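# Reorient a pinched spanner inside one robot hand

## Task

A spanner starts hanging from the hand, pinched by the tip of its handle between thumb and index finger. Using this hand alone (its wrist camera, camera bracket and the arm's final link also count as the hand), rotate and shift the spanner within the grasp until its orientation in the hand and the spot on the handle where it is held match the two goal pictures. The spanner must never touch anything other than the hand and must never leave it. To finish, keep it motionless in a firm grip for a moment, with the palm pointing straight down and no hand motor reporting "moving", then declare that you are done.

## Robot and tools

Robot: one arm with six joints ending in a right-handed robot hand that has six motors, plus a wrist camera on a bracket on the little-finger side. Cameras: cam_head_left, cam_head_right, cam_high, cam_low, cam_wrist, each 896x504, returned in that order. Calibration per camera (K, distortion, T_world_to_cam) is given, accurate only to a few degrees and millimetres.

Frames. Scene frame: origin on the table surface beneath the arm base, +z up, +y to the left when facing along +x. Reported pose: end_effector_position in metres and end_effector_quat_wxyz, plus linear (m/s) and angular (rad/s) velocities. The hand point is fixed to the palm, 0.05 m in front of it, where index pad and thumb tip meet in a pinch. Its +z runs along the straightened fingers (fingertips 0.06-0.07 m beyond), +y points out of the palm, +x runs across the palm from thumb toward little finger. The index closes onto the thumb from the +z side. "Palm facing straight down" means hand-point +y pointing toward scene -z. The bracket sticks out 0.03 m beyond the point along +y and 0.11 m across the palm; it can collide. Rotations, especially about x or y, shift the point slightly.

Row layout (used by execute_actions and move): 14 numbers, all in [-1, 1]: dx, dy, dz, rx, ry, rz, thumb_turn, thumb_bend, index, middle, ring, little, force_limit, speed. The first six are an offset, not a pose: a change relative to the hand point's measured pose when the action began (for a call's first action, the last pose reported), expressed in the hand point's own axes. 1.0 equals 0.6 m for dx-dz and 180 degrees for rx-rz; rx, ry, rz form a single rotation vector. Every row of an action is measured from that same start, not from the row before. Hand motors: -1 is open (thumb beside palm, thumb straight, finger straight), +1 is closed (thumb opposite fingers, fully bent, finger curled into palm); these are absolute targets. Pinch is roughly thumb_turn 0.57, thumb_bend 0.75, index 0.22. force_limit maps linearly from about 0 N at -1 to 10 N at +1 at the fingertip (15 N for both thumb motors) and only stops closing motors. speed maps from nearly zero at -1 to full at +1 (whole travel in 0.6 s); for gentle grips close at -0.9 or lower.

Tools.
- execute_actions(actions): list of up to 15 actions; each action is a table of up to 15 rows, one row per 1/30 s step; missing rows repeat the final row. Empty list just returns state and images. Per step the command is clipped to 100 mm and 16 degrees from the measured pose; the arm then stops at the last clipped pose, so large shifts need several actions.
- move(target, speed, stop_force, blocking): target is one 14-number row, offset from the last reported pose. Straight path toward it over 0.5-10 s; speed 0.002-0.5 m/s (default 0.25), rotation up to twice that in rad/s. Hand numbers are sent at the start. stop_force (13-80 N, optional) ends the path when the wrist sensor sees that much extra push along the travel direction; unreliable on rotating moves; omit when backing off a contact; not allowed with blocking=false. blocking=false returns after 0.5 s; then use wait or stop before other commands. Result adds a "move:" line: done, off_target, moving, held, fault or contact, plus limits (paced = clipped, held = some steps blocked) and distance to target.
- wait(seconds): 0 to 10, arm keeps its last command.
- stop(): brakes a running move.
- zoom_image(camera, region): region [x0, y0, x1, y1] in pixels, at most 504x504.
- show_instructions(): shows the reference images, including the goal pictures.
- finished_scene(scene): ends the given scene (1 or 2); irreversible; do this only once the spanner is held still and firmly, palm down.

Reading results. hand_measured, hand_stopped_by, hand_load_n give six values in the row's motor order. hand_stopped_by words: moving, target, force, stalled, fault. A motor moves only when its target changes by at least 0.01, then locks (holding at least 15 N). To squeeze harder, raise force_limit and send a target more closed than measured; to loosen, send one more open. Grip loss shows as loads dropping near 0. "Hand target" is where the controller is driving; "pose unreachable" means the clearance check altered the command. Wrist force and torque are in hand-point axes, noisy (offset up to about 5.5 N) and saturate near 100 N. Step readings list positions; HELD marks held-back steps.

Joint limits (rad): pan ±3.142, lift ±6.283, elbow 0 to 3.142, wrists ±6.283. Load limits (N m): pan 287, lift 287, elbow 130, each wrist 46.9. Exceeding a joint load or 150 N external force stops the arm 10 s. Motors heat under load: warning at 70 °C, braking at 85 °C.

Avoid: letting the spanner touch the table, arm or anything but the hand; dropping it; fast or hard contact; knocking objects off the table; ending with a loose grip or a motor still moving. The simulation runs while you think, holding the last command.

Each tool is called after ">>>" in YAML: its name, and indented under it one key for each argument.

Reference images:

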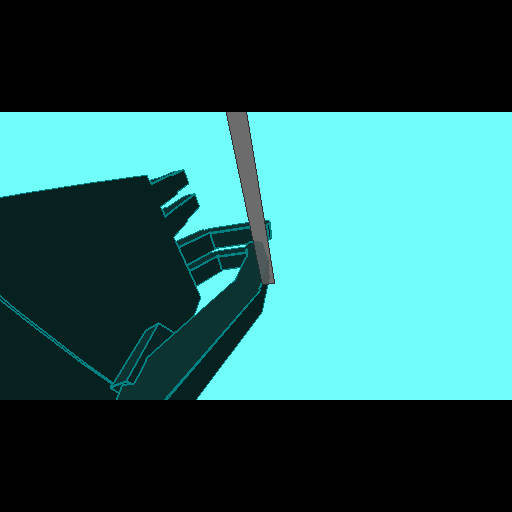

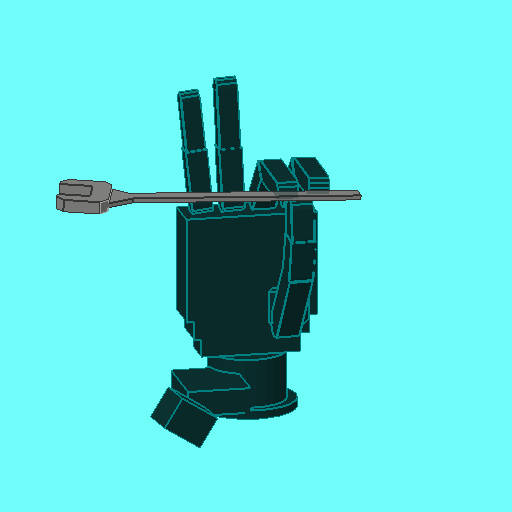

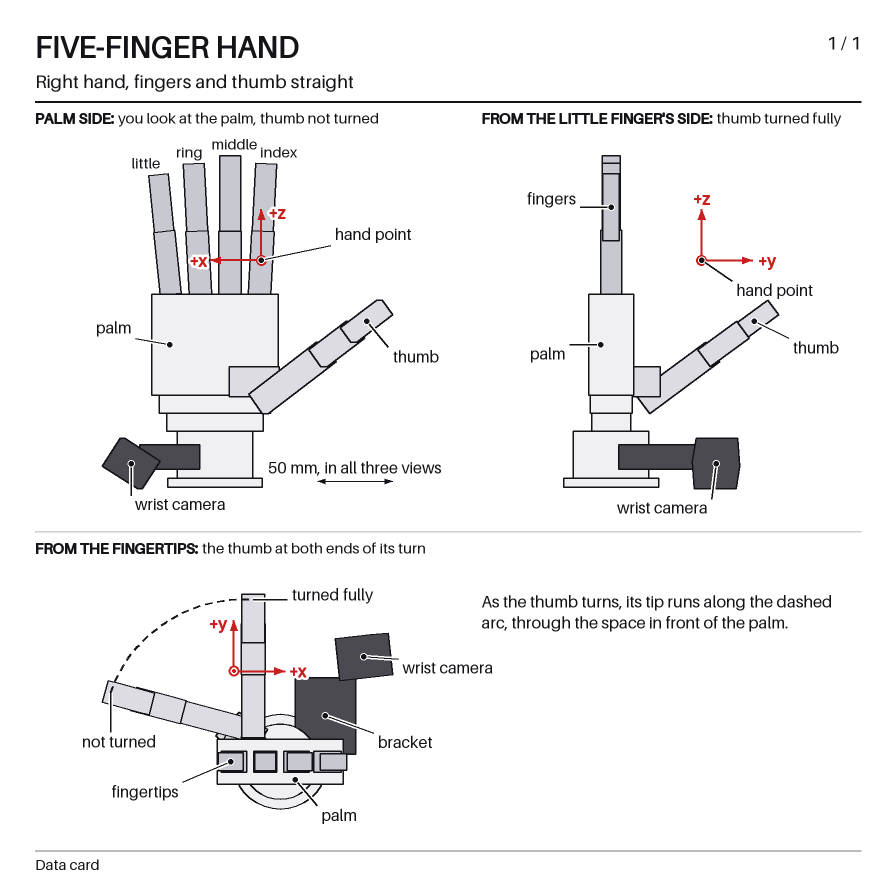

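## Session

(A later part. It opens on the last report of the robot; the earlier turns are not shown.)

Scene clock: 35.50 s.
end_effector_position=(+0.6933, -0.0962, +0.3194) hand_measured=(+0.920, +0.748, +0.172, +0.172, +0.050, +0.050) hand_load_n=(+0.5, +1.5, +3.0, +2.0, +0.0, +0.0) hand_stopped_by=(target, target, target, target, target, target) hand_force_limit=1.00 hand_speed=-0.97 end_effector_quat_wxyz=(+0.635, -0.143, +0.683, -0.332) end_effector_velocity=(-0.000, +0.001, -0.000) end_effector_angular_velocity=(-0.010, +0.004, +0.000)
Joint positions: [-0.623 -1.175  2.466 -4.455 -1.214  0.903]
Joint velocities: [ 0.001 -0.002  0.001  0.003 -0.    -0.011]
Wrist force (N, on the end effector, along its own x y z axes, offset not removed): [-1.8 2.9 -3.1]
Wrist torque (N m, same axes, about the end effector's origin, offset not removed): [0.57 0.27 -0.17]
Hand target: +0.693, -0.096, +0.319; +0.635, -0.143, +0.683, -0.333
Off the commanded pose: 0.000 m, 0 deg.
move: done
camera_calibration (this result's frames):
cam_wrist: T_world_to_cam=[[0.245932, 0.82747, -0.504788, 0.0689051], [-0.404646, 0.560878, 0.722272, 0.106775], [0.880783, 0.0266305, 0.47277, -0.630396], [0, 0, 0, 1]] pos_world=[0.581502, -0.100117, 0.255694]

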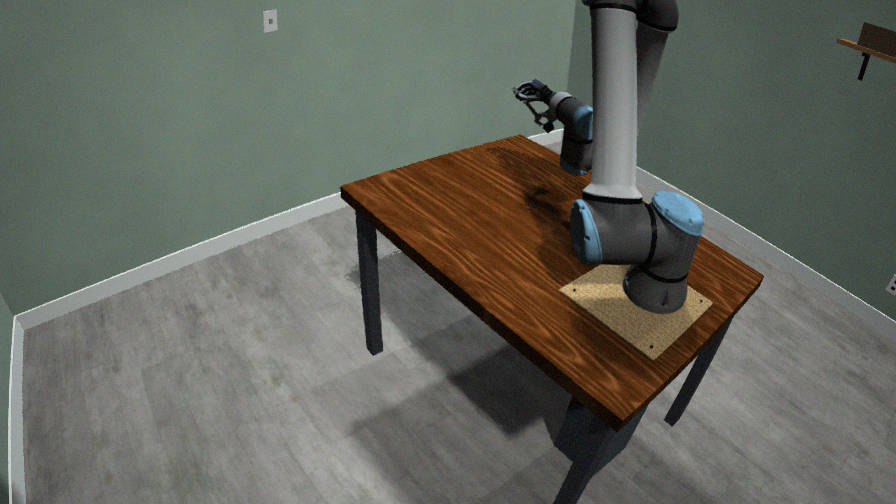

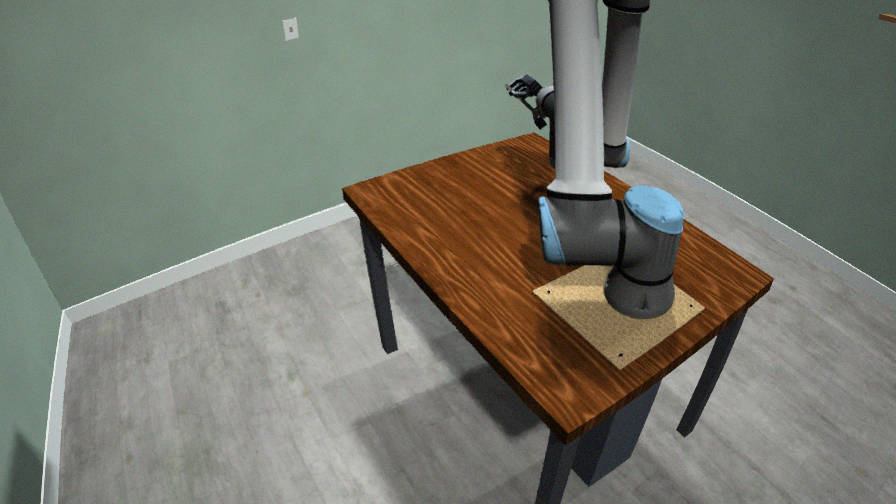

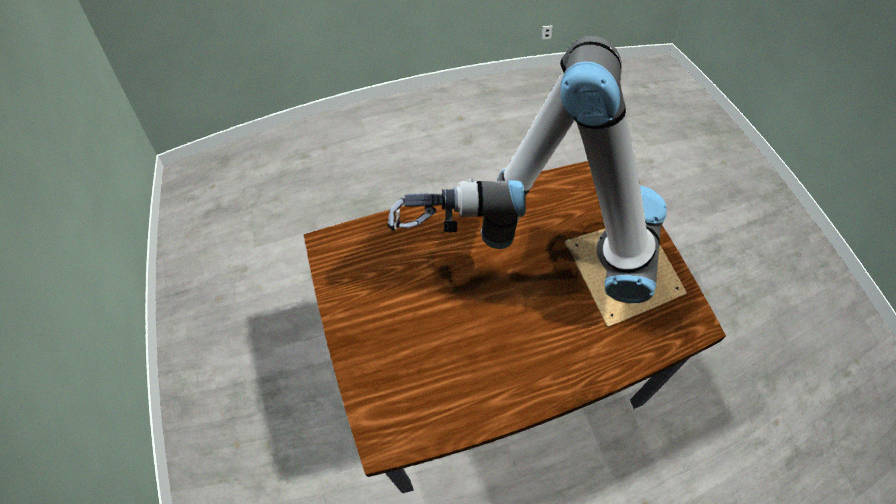

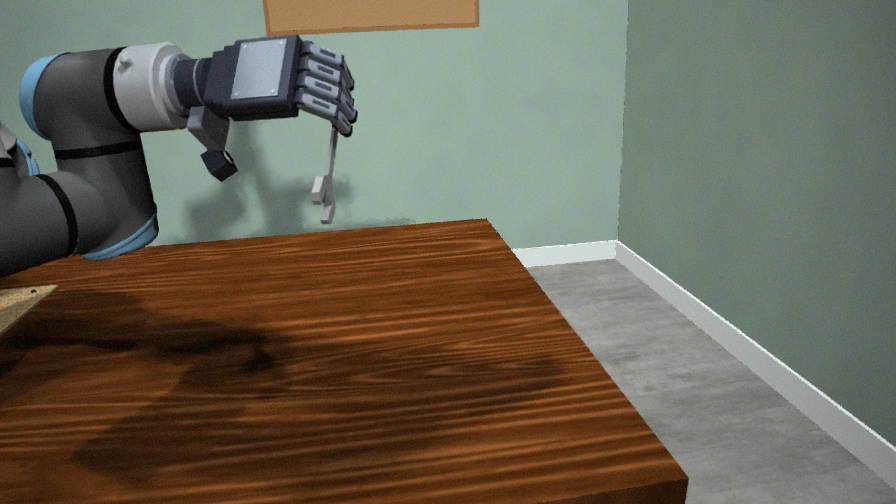

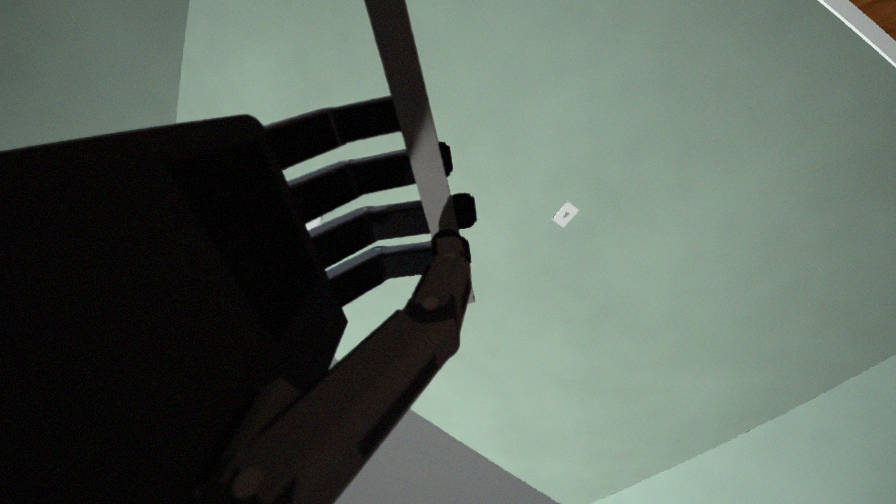

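Just starting to give.

>>> move:
  target: [0,0,0,0,0,-0.025,0.92,0.75,0.173,0.173,0.05,0.05,1,-0.97]
  speed: 0.1

Scene clock: 36.73 s.
end_effector_position=(+0.6933, -0.0962, +0.3194) hand_measured=(+0.920, +0.748, +0.172, +0.172, +0.050, +0.050) hand_load_n=(+0.5, +1.5, +3.0, +2.0, +0.0, +0.0) hand_stopped_by=(target, target, target, target, target, target) hand_force_limit=1.00 hand_speed=-0.97 end_effector_quat_wxyz=(+0.622, -0.169, +0.677, -0.357) end_effector_velocity=(-0.000, +0.002, -0.001) end_effector_angular_velocity=(-0.011, +0.005, +0.001)
Joint positions: [-0.62  -1.188  2.465 -4.442 -1.217  0.825]
Joint velocities: [ 0.002 -0.003  0.002  0.003 -0.001 -0.012]
Wrist force (N, on the end effector, along its own x y z axes, offset not removed): [1.0 3.3 1.8]
Wrist torque (N m, same axes, about the end effector's origin, offset not removed): [0.42 -0.23 -0.04]
Hand target: +0.693, -0.096, +0.319; +0.621, -0.170, +0.676, -0.357
Off the commanded pose: 0.000 m, 0 deg.
move: done
camera_calibration (this result's frames):
cam_wrist: T_world_to_cam=[[0.236314, 0.786912, -0.570023, 0.0924972], [-0.388563, 0.614221, 0.686841, 0.112076], [0.890604, 0.0591796, 0.450914, -0.627083], [0, 0, 0, 1]] pos_world=[0.580172, -0.104516, 0.258507]

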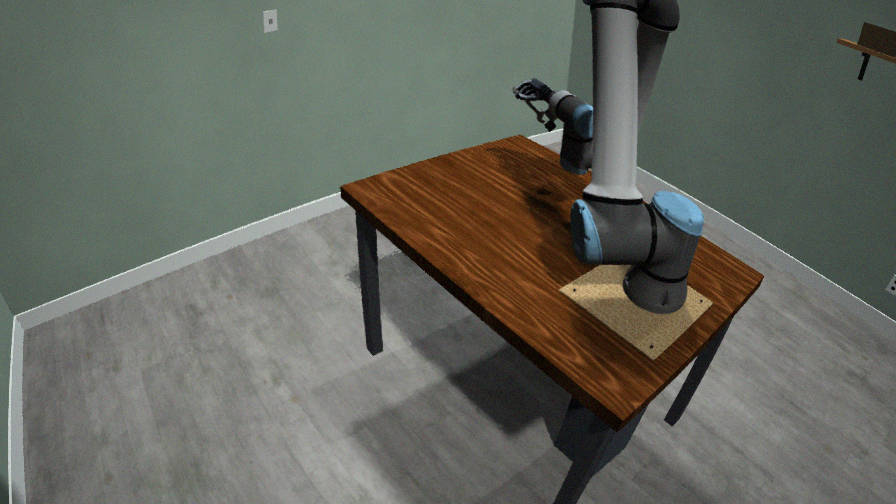

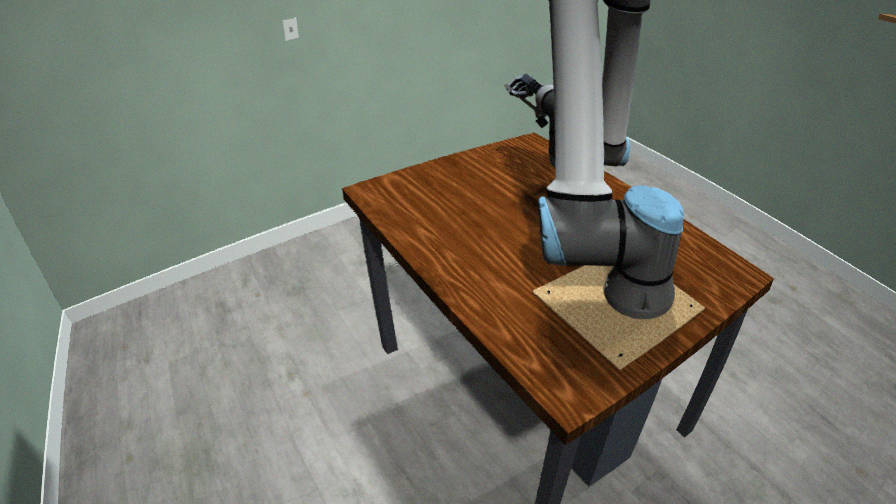

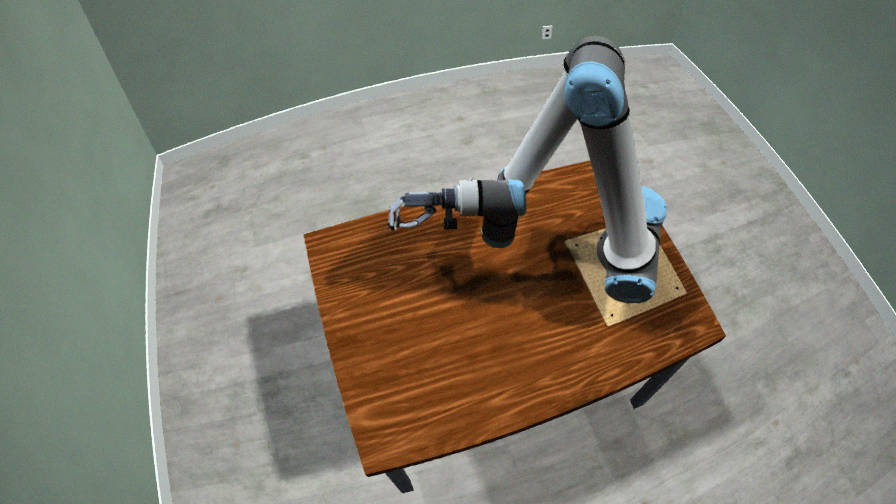

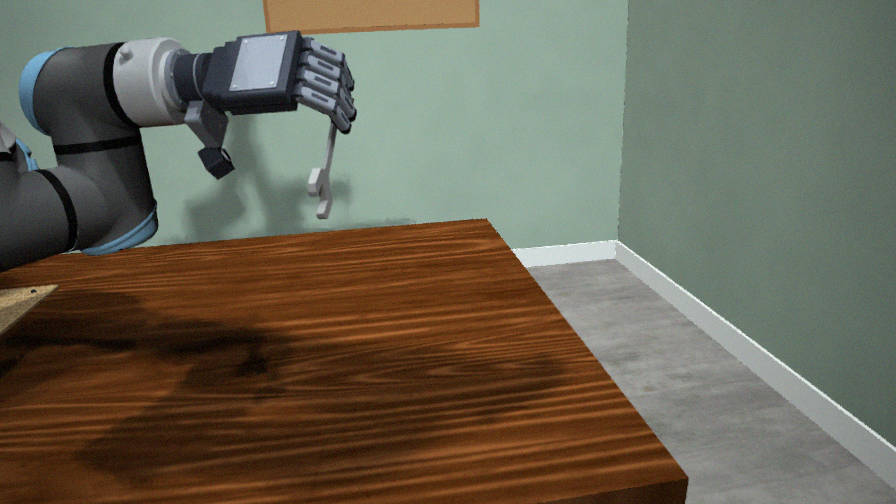

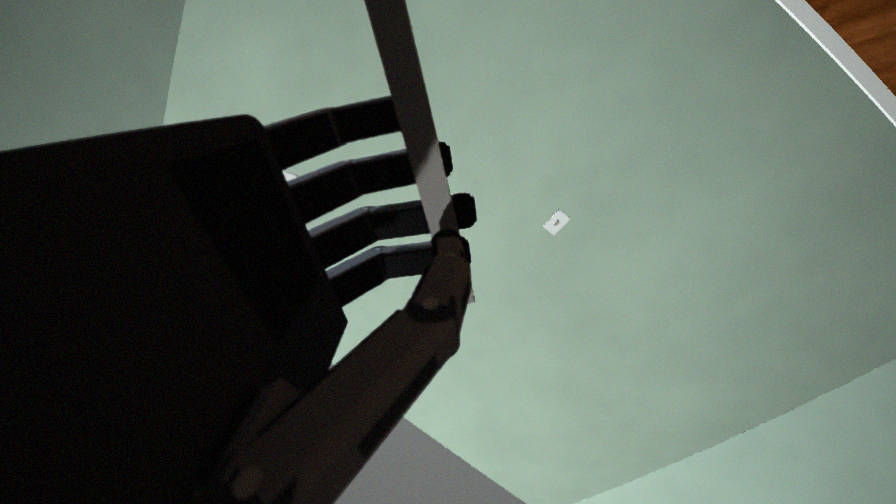

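>>> execute_actions:
  actions:
    - [[0,0,0,0,0,-0.03,0.92,0.75,0.173,0.173,0.05,0.05,1,-0.97]]

Scene clock: 37.50 s.
end_effector_position=(+0.6933, -0.0962, +0.3194) hand_measured=(+0.920, +0.748, +0.172, +0.172, +0.050, +0.050) hand_load_n=(+0.0, +2.0, +3.0, +2.0, +0.0, +0.0) hand_stopped_by=(target, target, target, target, target, target) hand_force_limit=1.00 hand_speed=-0.97 end_effector_quat_wxyz=(+0.604, -0.200, +0.668, -0.385) end_effector_velocity=(+0.000, +0.001, -0.001) end_effector_angular_velocity=(-0.009, +0.004, +0.001)
Joint positions: [-0.615 -1.203  2.465 -4.426 -1.222  0.732]
Joint velocities: [ 0.002 -0.002  0.     0.003 -0.001 -0.011]
Wrist force (N, on the end effector, along its own x y z axes, offset not removed): [2.1 1.2 0.4]
Wrist torque (N m, same axes, about the end effector's origin, offset not removed): [0.15 -0.31 0.00]
Hand target: +0.693, -0.096, +0.319; +0.604, -0.201, +0.668, -0.386
Off the commanded pose: 0.000 m, 0 deg.
Step readings (end_effector_position):
0: (+0.6933, -0.0962, +0.3194)
1: (+0.6933, -0.0961, +0.3194)
2: (+0.6933, -0.0960, +0.3199)
4: (+0.6933, -0.0961, +0.3198)
8: (+0.6933, -0.0962, +0.3195)
15: end_effector_position above
camera_calibration (this result's frames):
cam_wrist: T_world_to_cam=[[0.222871, 0.731827, -0.644017, 0.120152], [-0.370147, 0.674687, 0.638584, 0.120537], [0.901842, 0.0960589, 0.421252, -0.621857], [0, 0, 0, 1]] pos_world=[0.578655, -0.10952, 0.262365]

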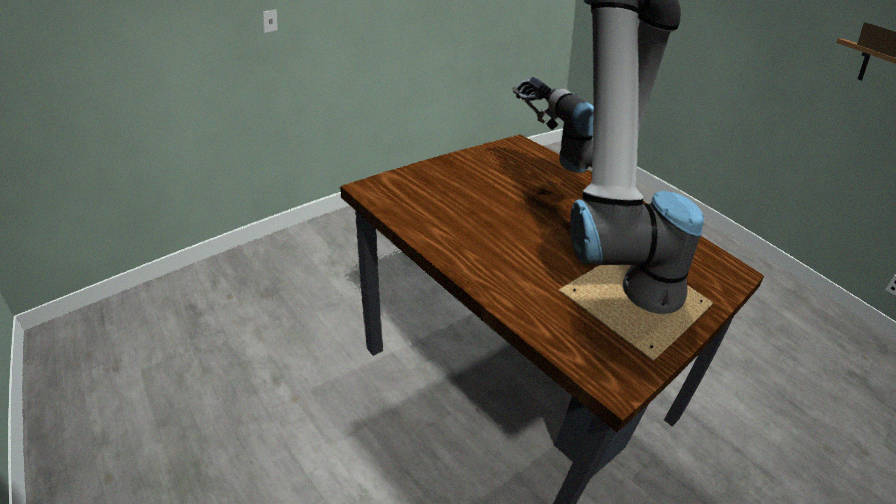

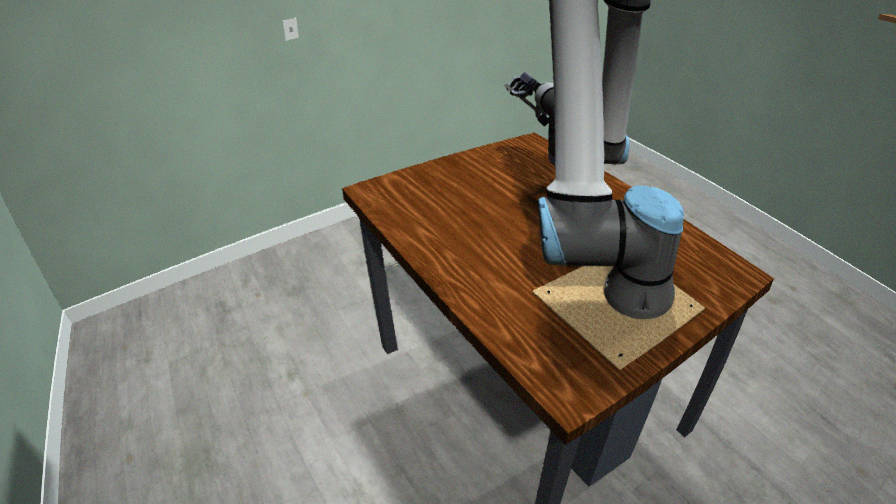

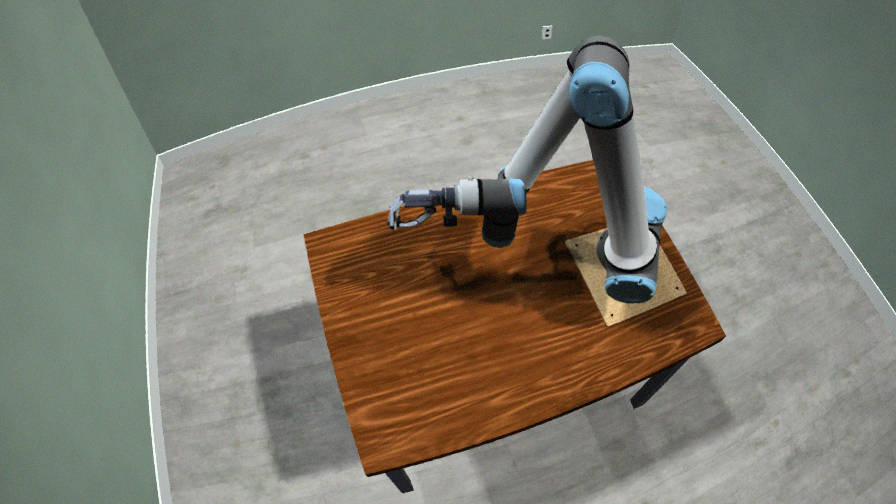

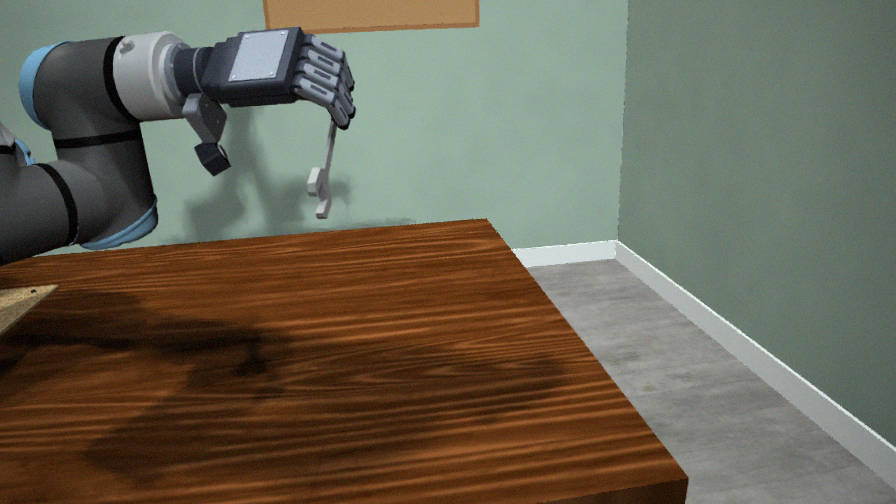

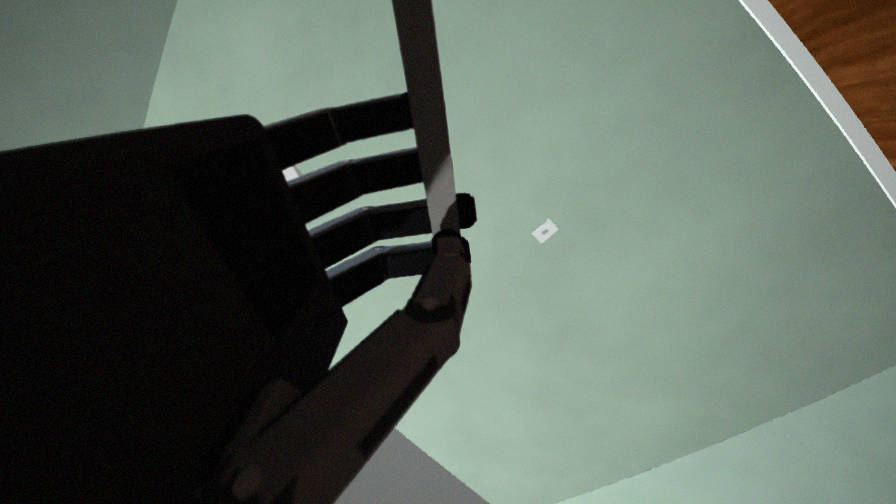

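>>> move:
  target: [0,0,0,0,0,0,0.92,0.75,0.21,0.21,0.05,0.05,1,-0.95]

>>> move:
  target: [0,0,0,0.009,0,-0.229,0.92,0.75,0.21,0.21,-1,-1,1,-0.5]

>>> wait:
  seconds: 1.5

Scene clock: 38.73 s.
end_effector_position=(+0.6933, -0.0961, +0.3195) hand_measured=(+0.920, +0.748, +0.192, +0.190, +0.050, +0.050) hand_load_n=(-0.5, +2.5, +10.0, +9.5, +0.0, +0.0) hand_stopped_by=(target, target, force, force, target, target) hand_force_limit=1.00 hand_speed=-0.95 end_effector_quat_wxyz=(+0.604, -0.201, +0.668, -0.385) end_effector_velocity=(+0.000, +0.001, -0.000) end_effector_angular_velocity=(-0.000, -0.000, +0.002)
Joint positions: [-0.615 -1.203  2.465 -4.426 -1.222  0.732]
Joint velocities: [ 0.002  0.001 -0.001 -0.001  0.    -0.   ]
Wrist force (N, on the end effector, along its own x y z axes, offset not removed): [2.5 5.5 1.5]
Wrist torque (N m, same axes, about the end effector's origin, offset not removed): [0.67 -0.43 0.09]
Hand target: +0.693, -0.096, +0.319; +0.604, -0.200, +0.668, -0.385
Off the commanded pose: 0.000 m, 0 deg.
move: done
camera_calibration (this result's frames):
cam_wrist: T_world_to_cam=[[0.222948, 0.731747, -0.644081, 0.120139], [-0.370198, 0.674769, 0.638467, 0.120534], [0.901802, 0.0960929, 0.42133, -0.621884], [0, 0, 0, 1]] pos_world=[0.578653, -0.109486, 0.26244]

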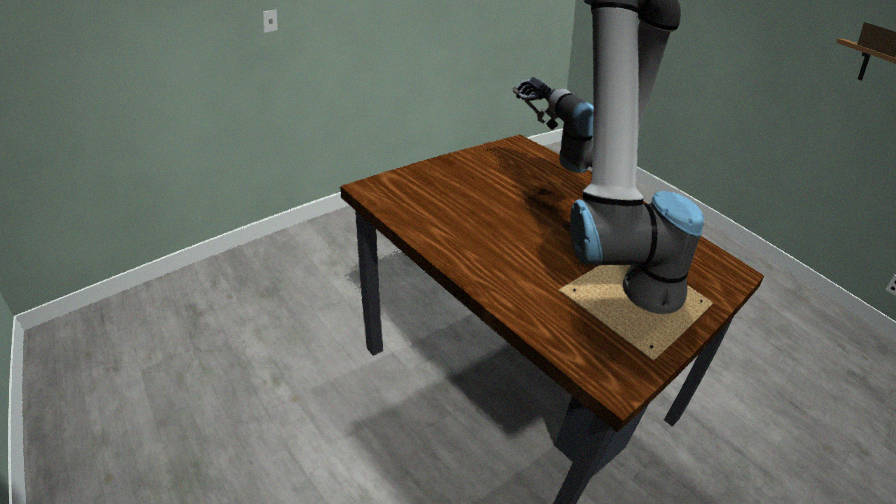

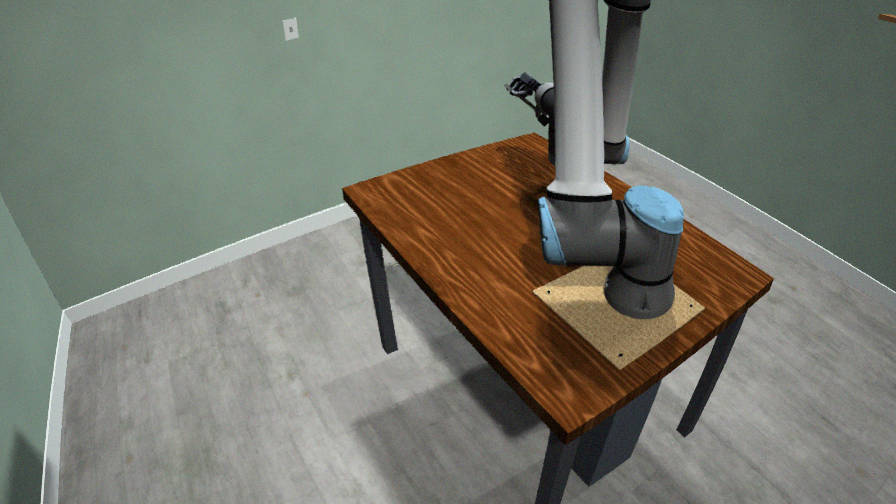

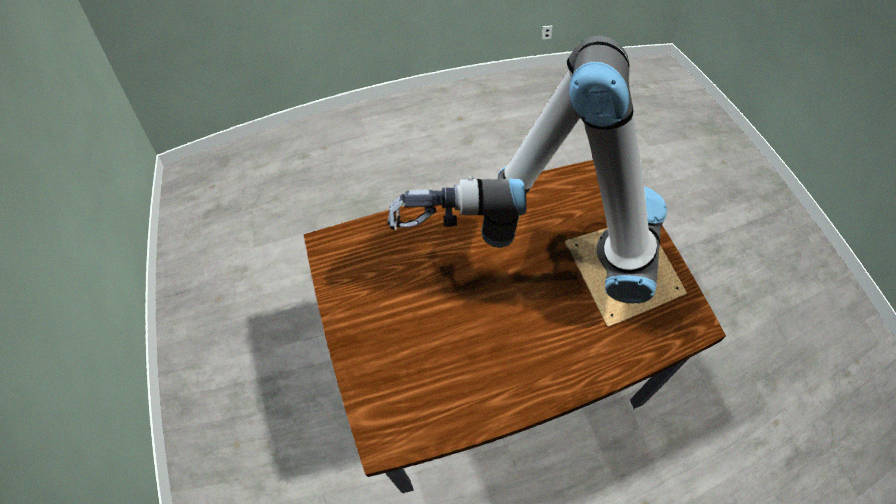

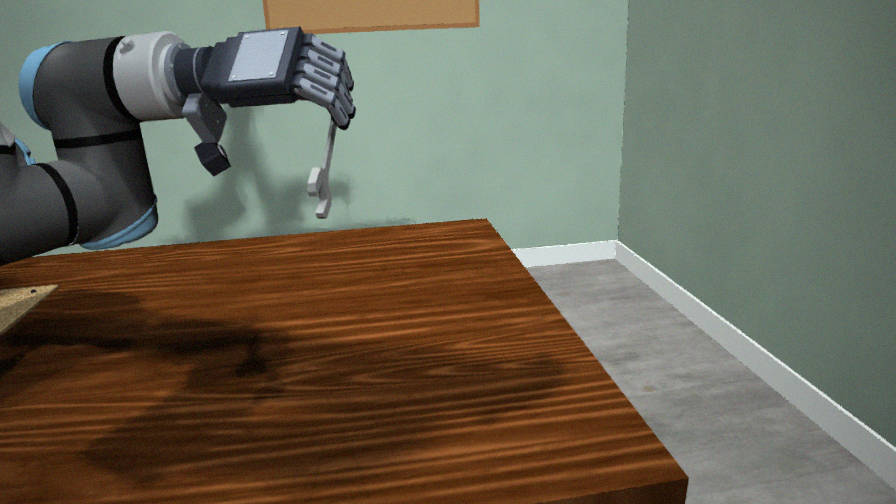

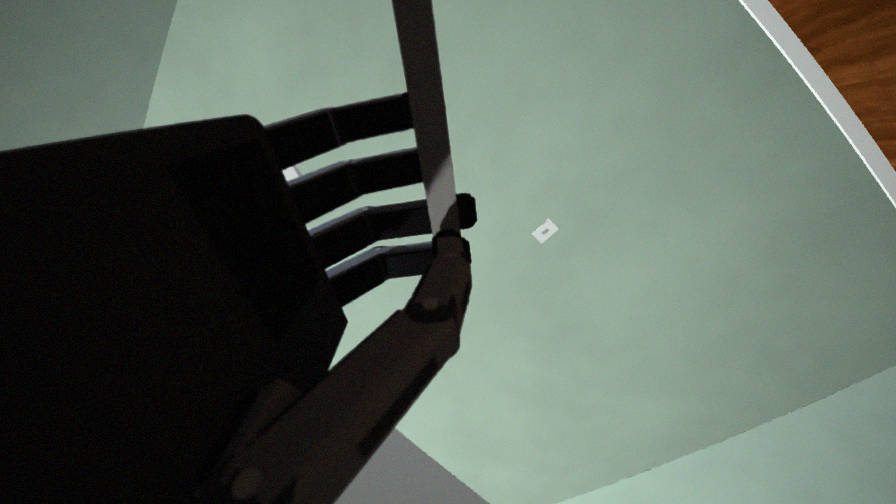

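Scene clock: 40.67 s.
end_effector_position=(+0.6933, -0.0961, +0.3193) hand_measured=(+0.920, +0.748, +0.192, +0.190, -1.000, -1.000) hand_load_n=(-0.5, +2.5, +10.5, +9.5, +0.0, +0.0) hand_stopped_by=(target, target, force, force, target, target) hand_force_limit=1.00 hand_speed=-0.50 end_effector_quat_wxyz=(+0.433, -0.414, +0.549, -0.583) end_effector_velocity=(+0.001, +0.000, +0.001) end_effector_angular_velocity=(-0.010, +0.002, +0.000)
Joint positions: [-0.533 -1.267  2.451 -4.374 -1.314  0.018]
Joint velocities: [ 0.003 -0.    -0.002  0.001 -0.002 -0.009]
Wrist force (N, on the end effector, along its own x y z axes, offset not removed): [3.5 7.0 1.6]
Wrist torque (N m, same axes, about the end effector's origin, offset not removed): [1.04 -0.53 0.40]
Hand target: +0.693, -0.096, +0.319; +0.433, -0.414, +0.549, -0.583
Off the commanded pose: 0.000 m, 0 deg.
move: done
camera_calibration (this result's frames):
cam_wrist: T_world_to_cam=[[0.0908527, 0.131486, -0.987146, 0.263449], [-0.269774, 0.957431, 0.102699, 0.249255], [0.958628, 0.256976, 0.122457, -0.550312], [0, 0, 0, 1]] pos_world=[0.570853, -0.131867, 0.301854]

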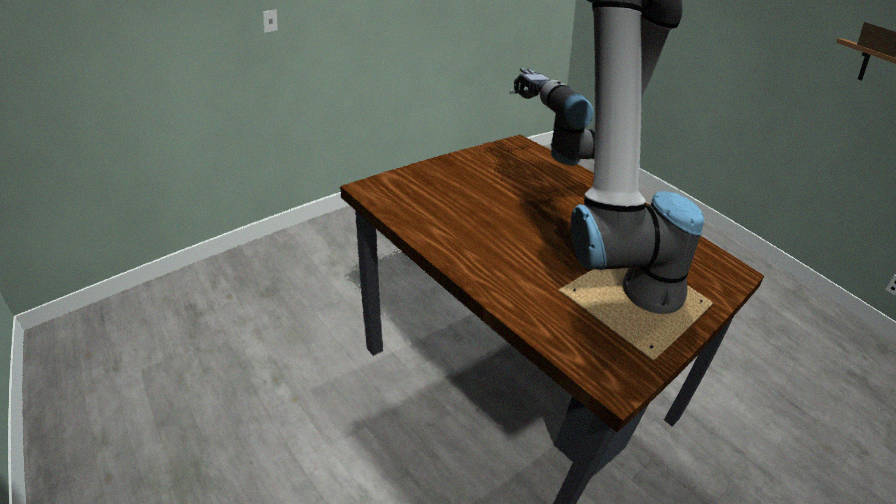

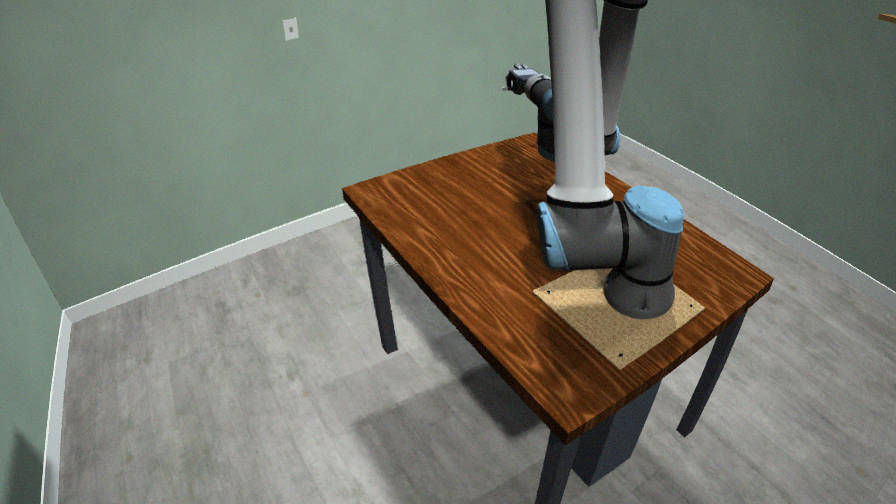

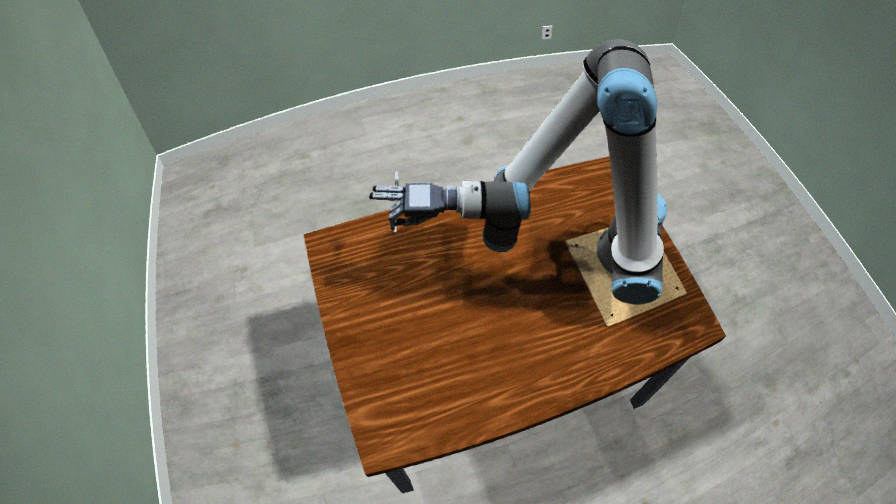

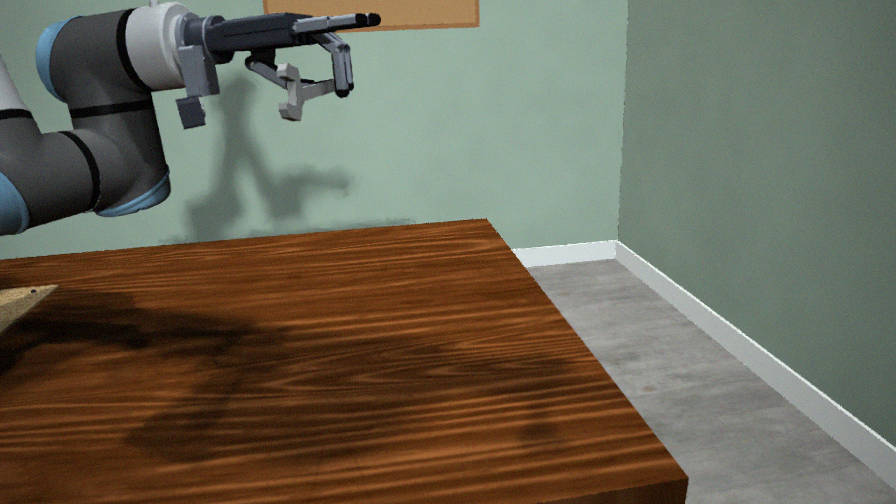

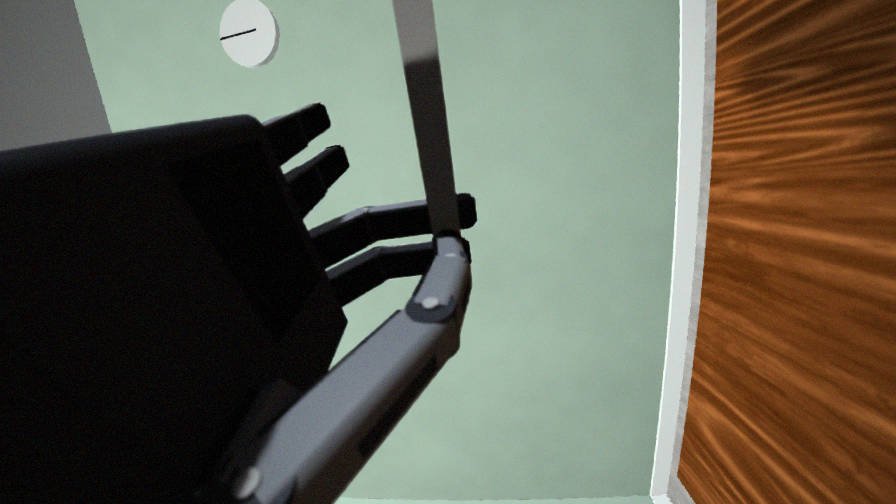

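Scene clock: 42.17 s.
end_effector_position=(+0.6933, -0.0961, +0.3193) hand_measured=(+0.920, +0.748, +0.192, +0.190, -1.000, -1.000) hand_load_n=(-0.5, +2.5, +10.5, +9.5, +0.0, +0.0) hand_stopped_by=(target, target, force, force, target, target) hand_force_limit=1.00 hand_speed=-0.50 end_effector_quat_wxyz=(+0.433, -0.414, +0.549, -0.583) end_effector_velocity=(-0.000, +0.000, -0.001) end_effector_angular_velocity=(+0.001, +0.002, +0.000)
Joint positions: [-0.533 -1.267  2.451 -4.374 -1.314  0.017]
Joint velocities: [ 0.     0.002  0.001 -0.001  0.    -0.001]
Wrist force (N, on the end effector, along its own x y z axes, offset not removed): [-2.0 1.8 -0.4]
Wrist torque (N m, same axes, about the end effector's origin, offset not removed): [0.37 0.36 -0.04]
Hand target: +0.693, -0.096, +0.319; +0.433, -0.414, +0.549, -0.583
Off the commanded pose: 0.000 m, 0 deg.
wait: 1.50 s; at rest by 0.17 s
camera_calibration (this result's frames):
cam_wrist: T_world_to_cam=[[0.0905896, 0.130578, -0.987291, 0.263584], [-0.269657, 0.95755, 0.101902, 0.249436], [0.958686, 0.256998, 0.121955, -0.550194], [0, 0, 0, 1]] pos_world=[0.570847, -0.131867, 0.301915]

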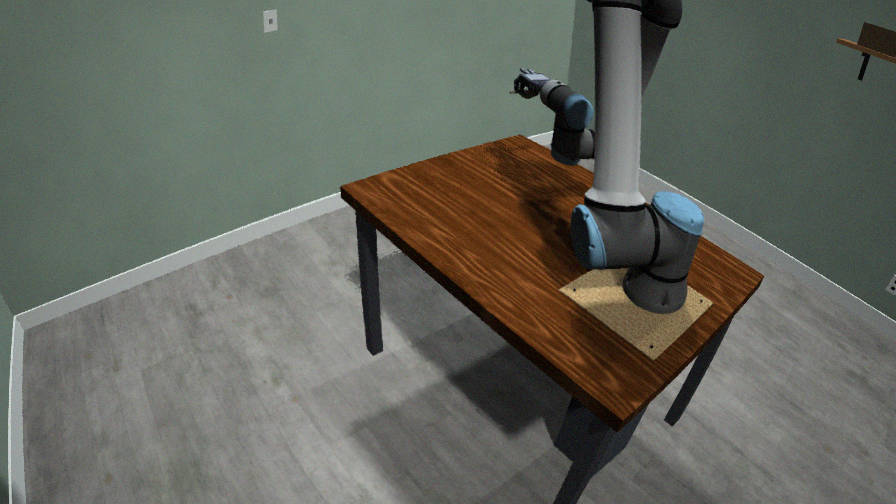

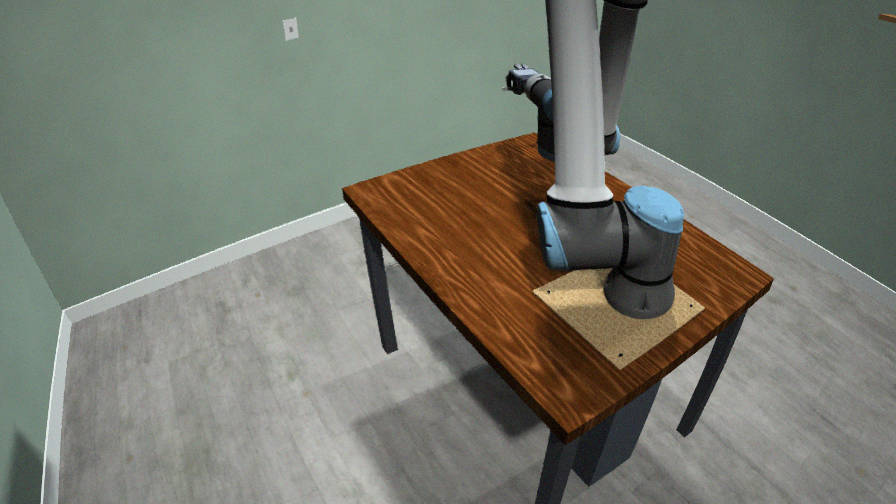

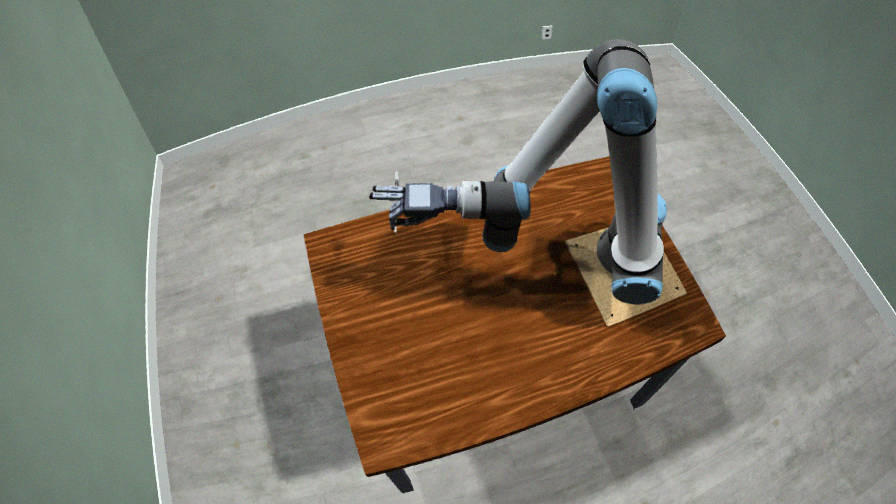

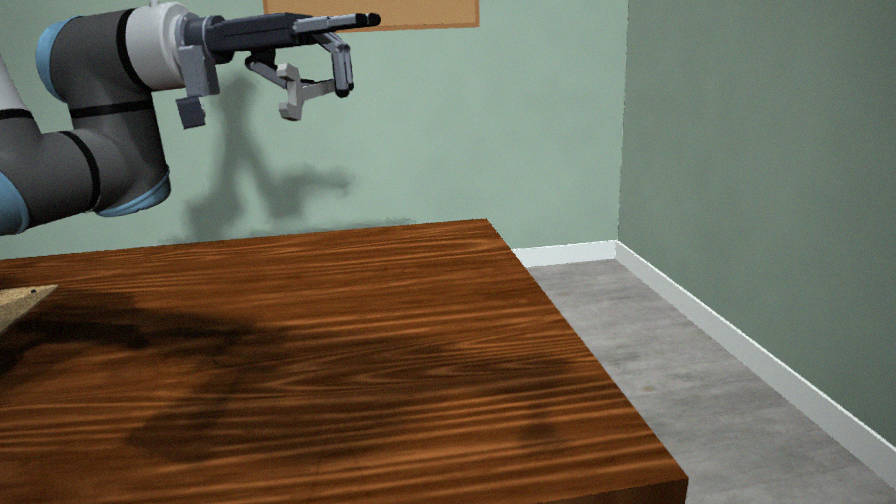

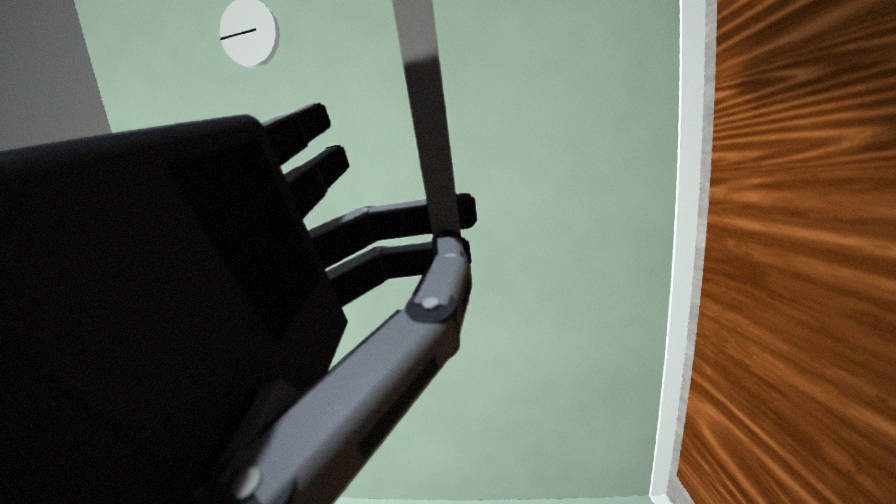

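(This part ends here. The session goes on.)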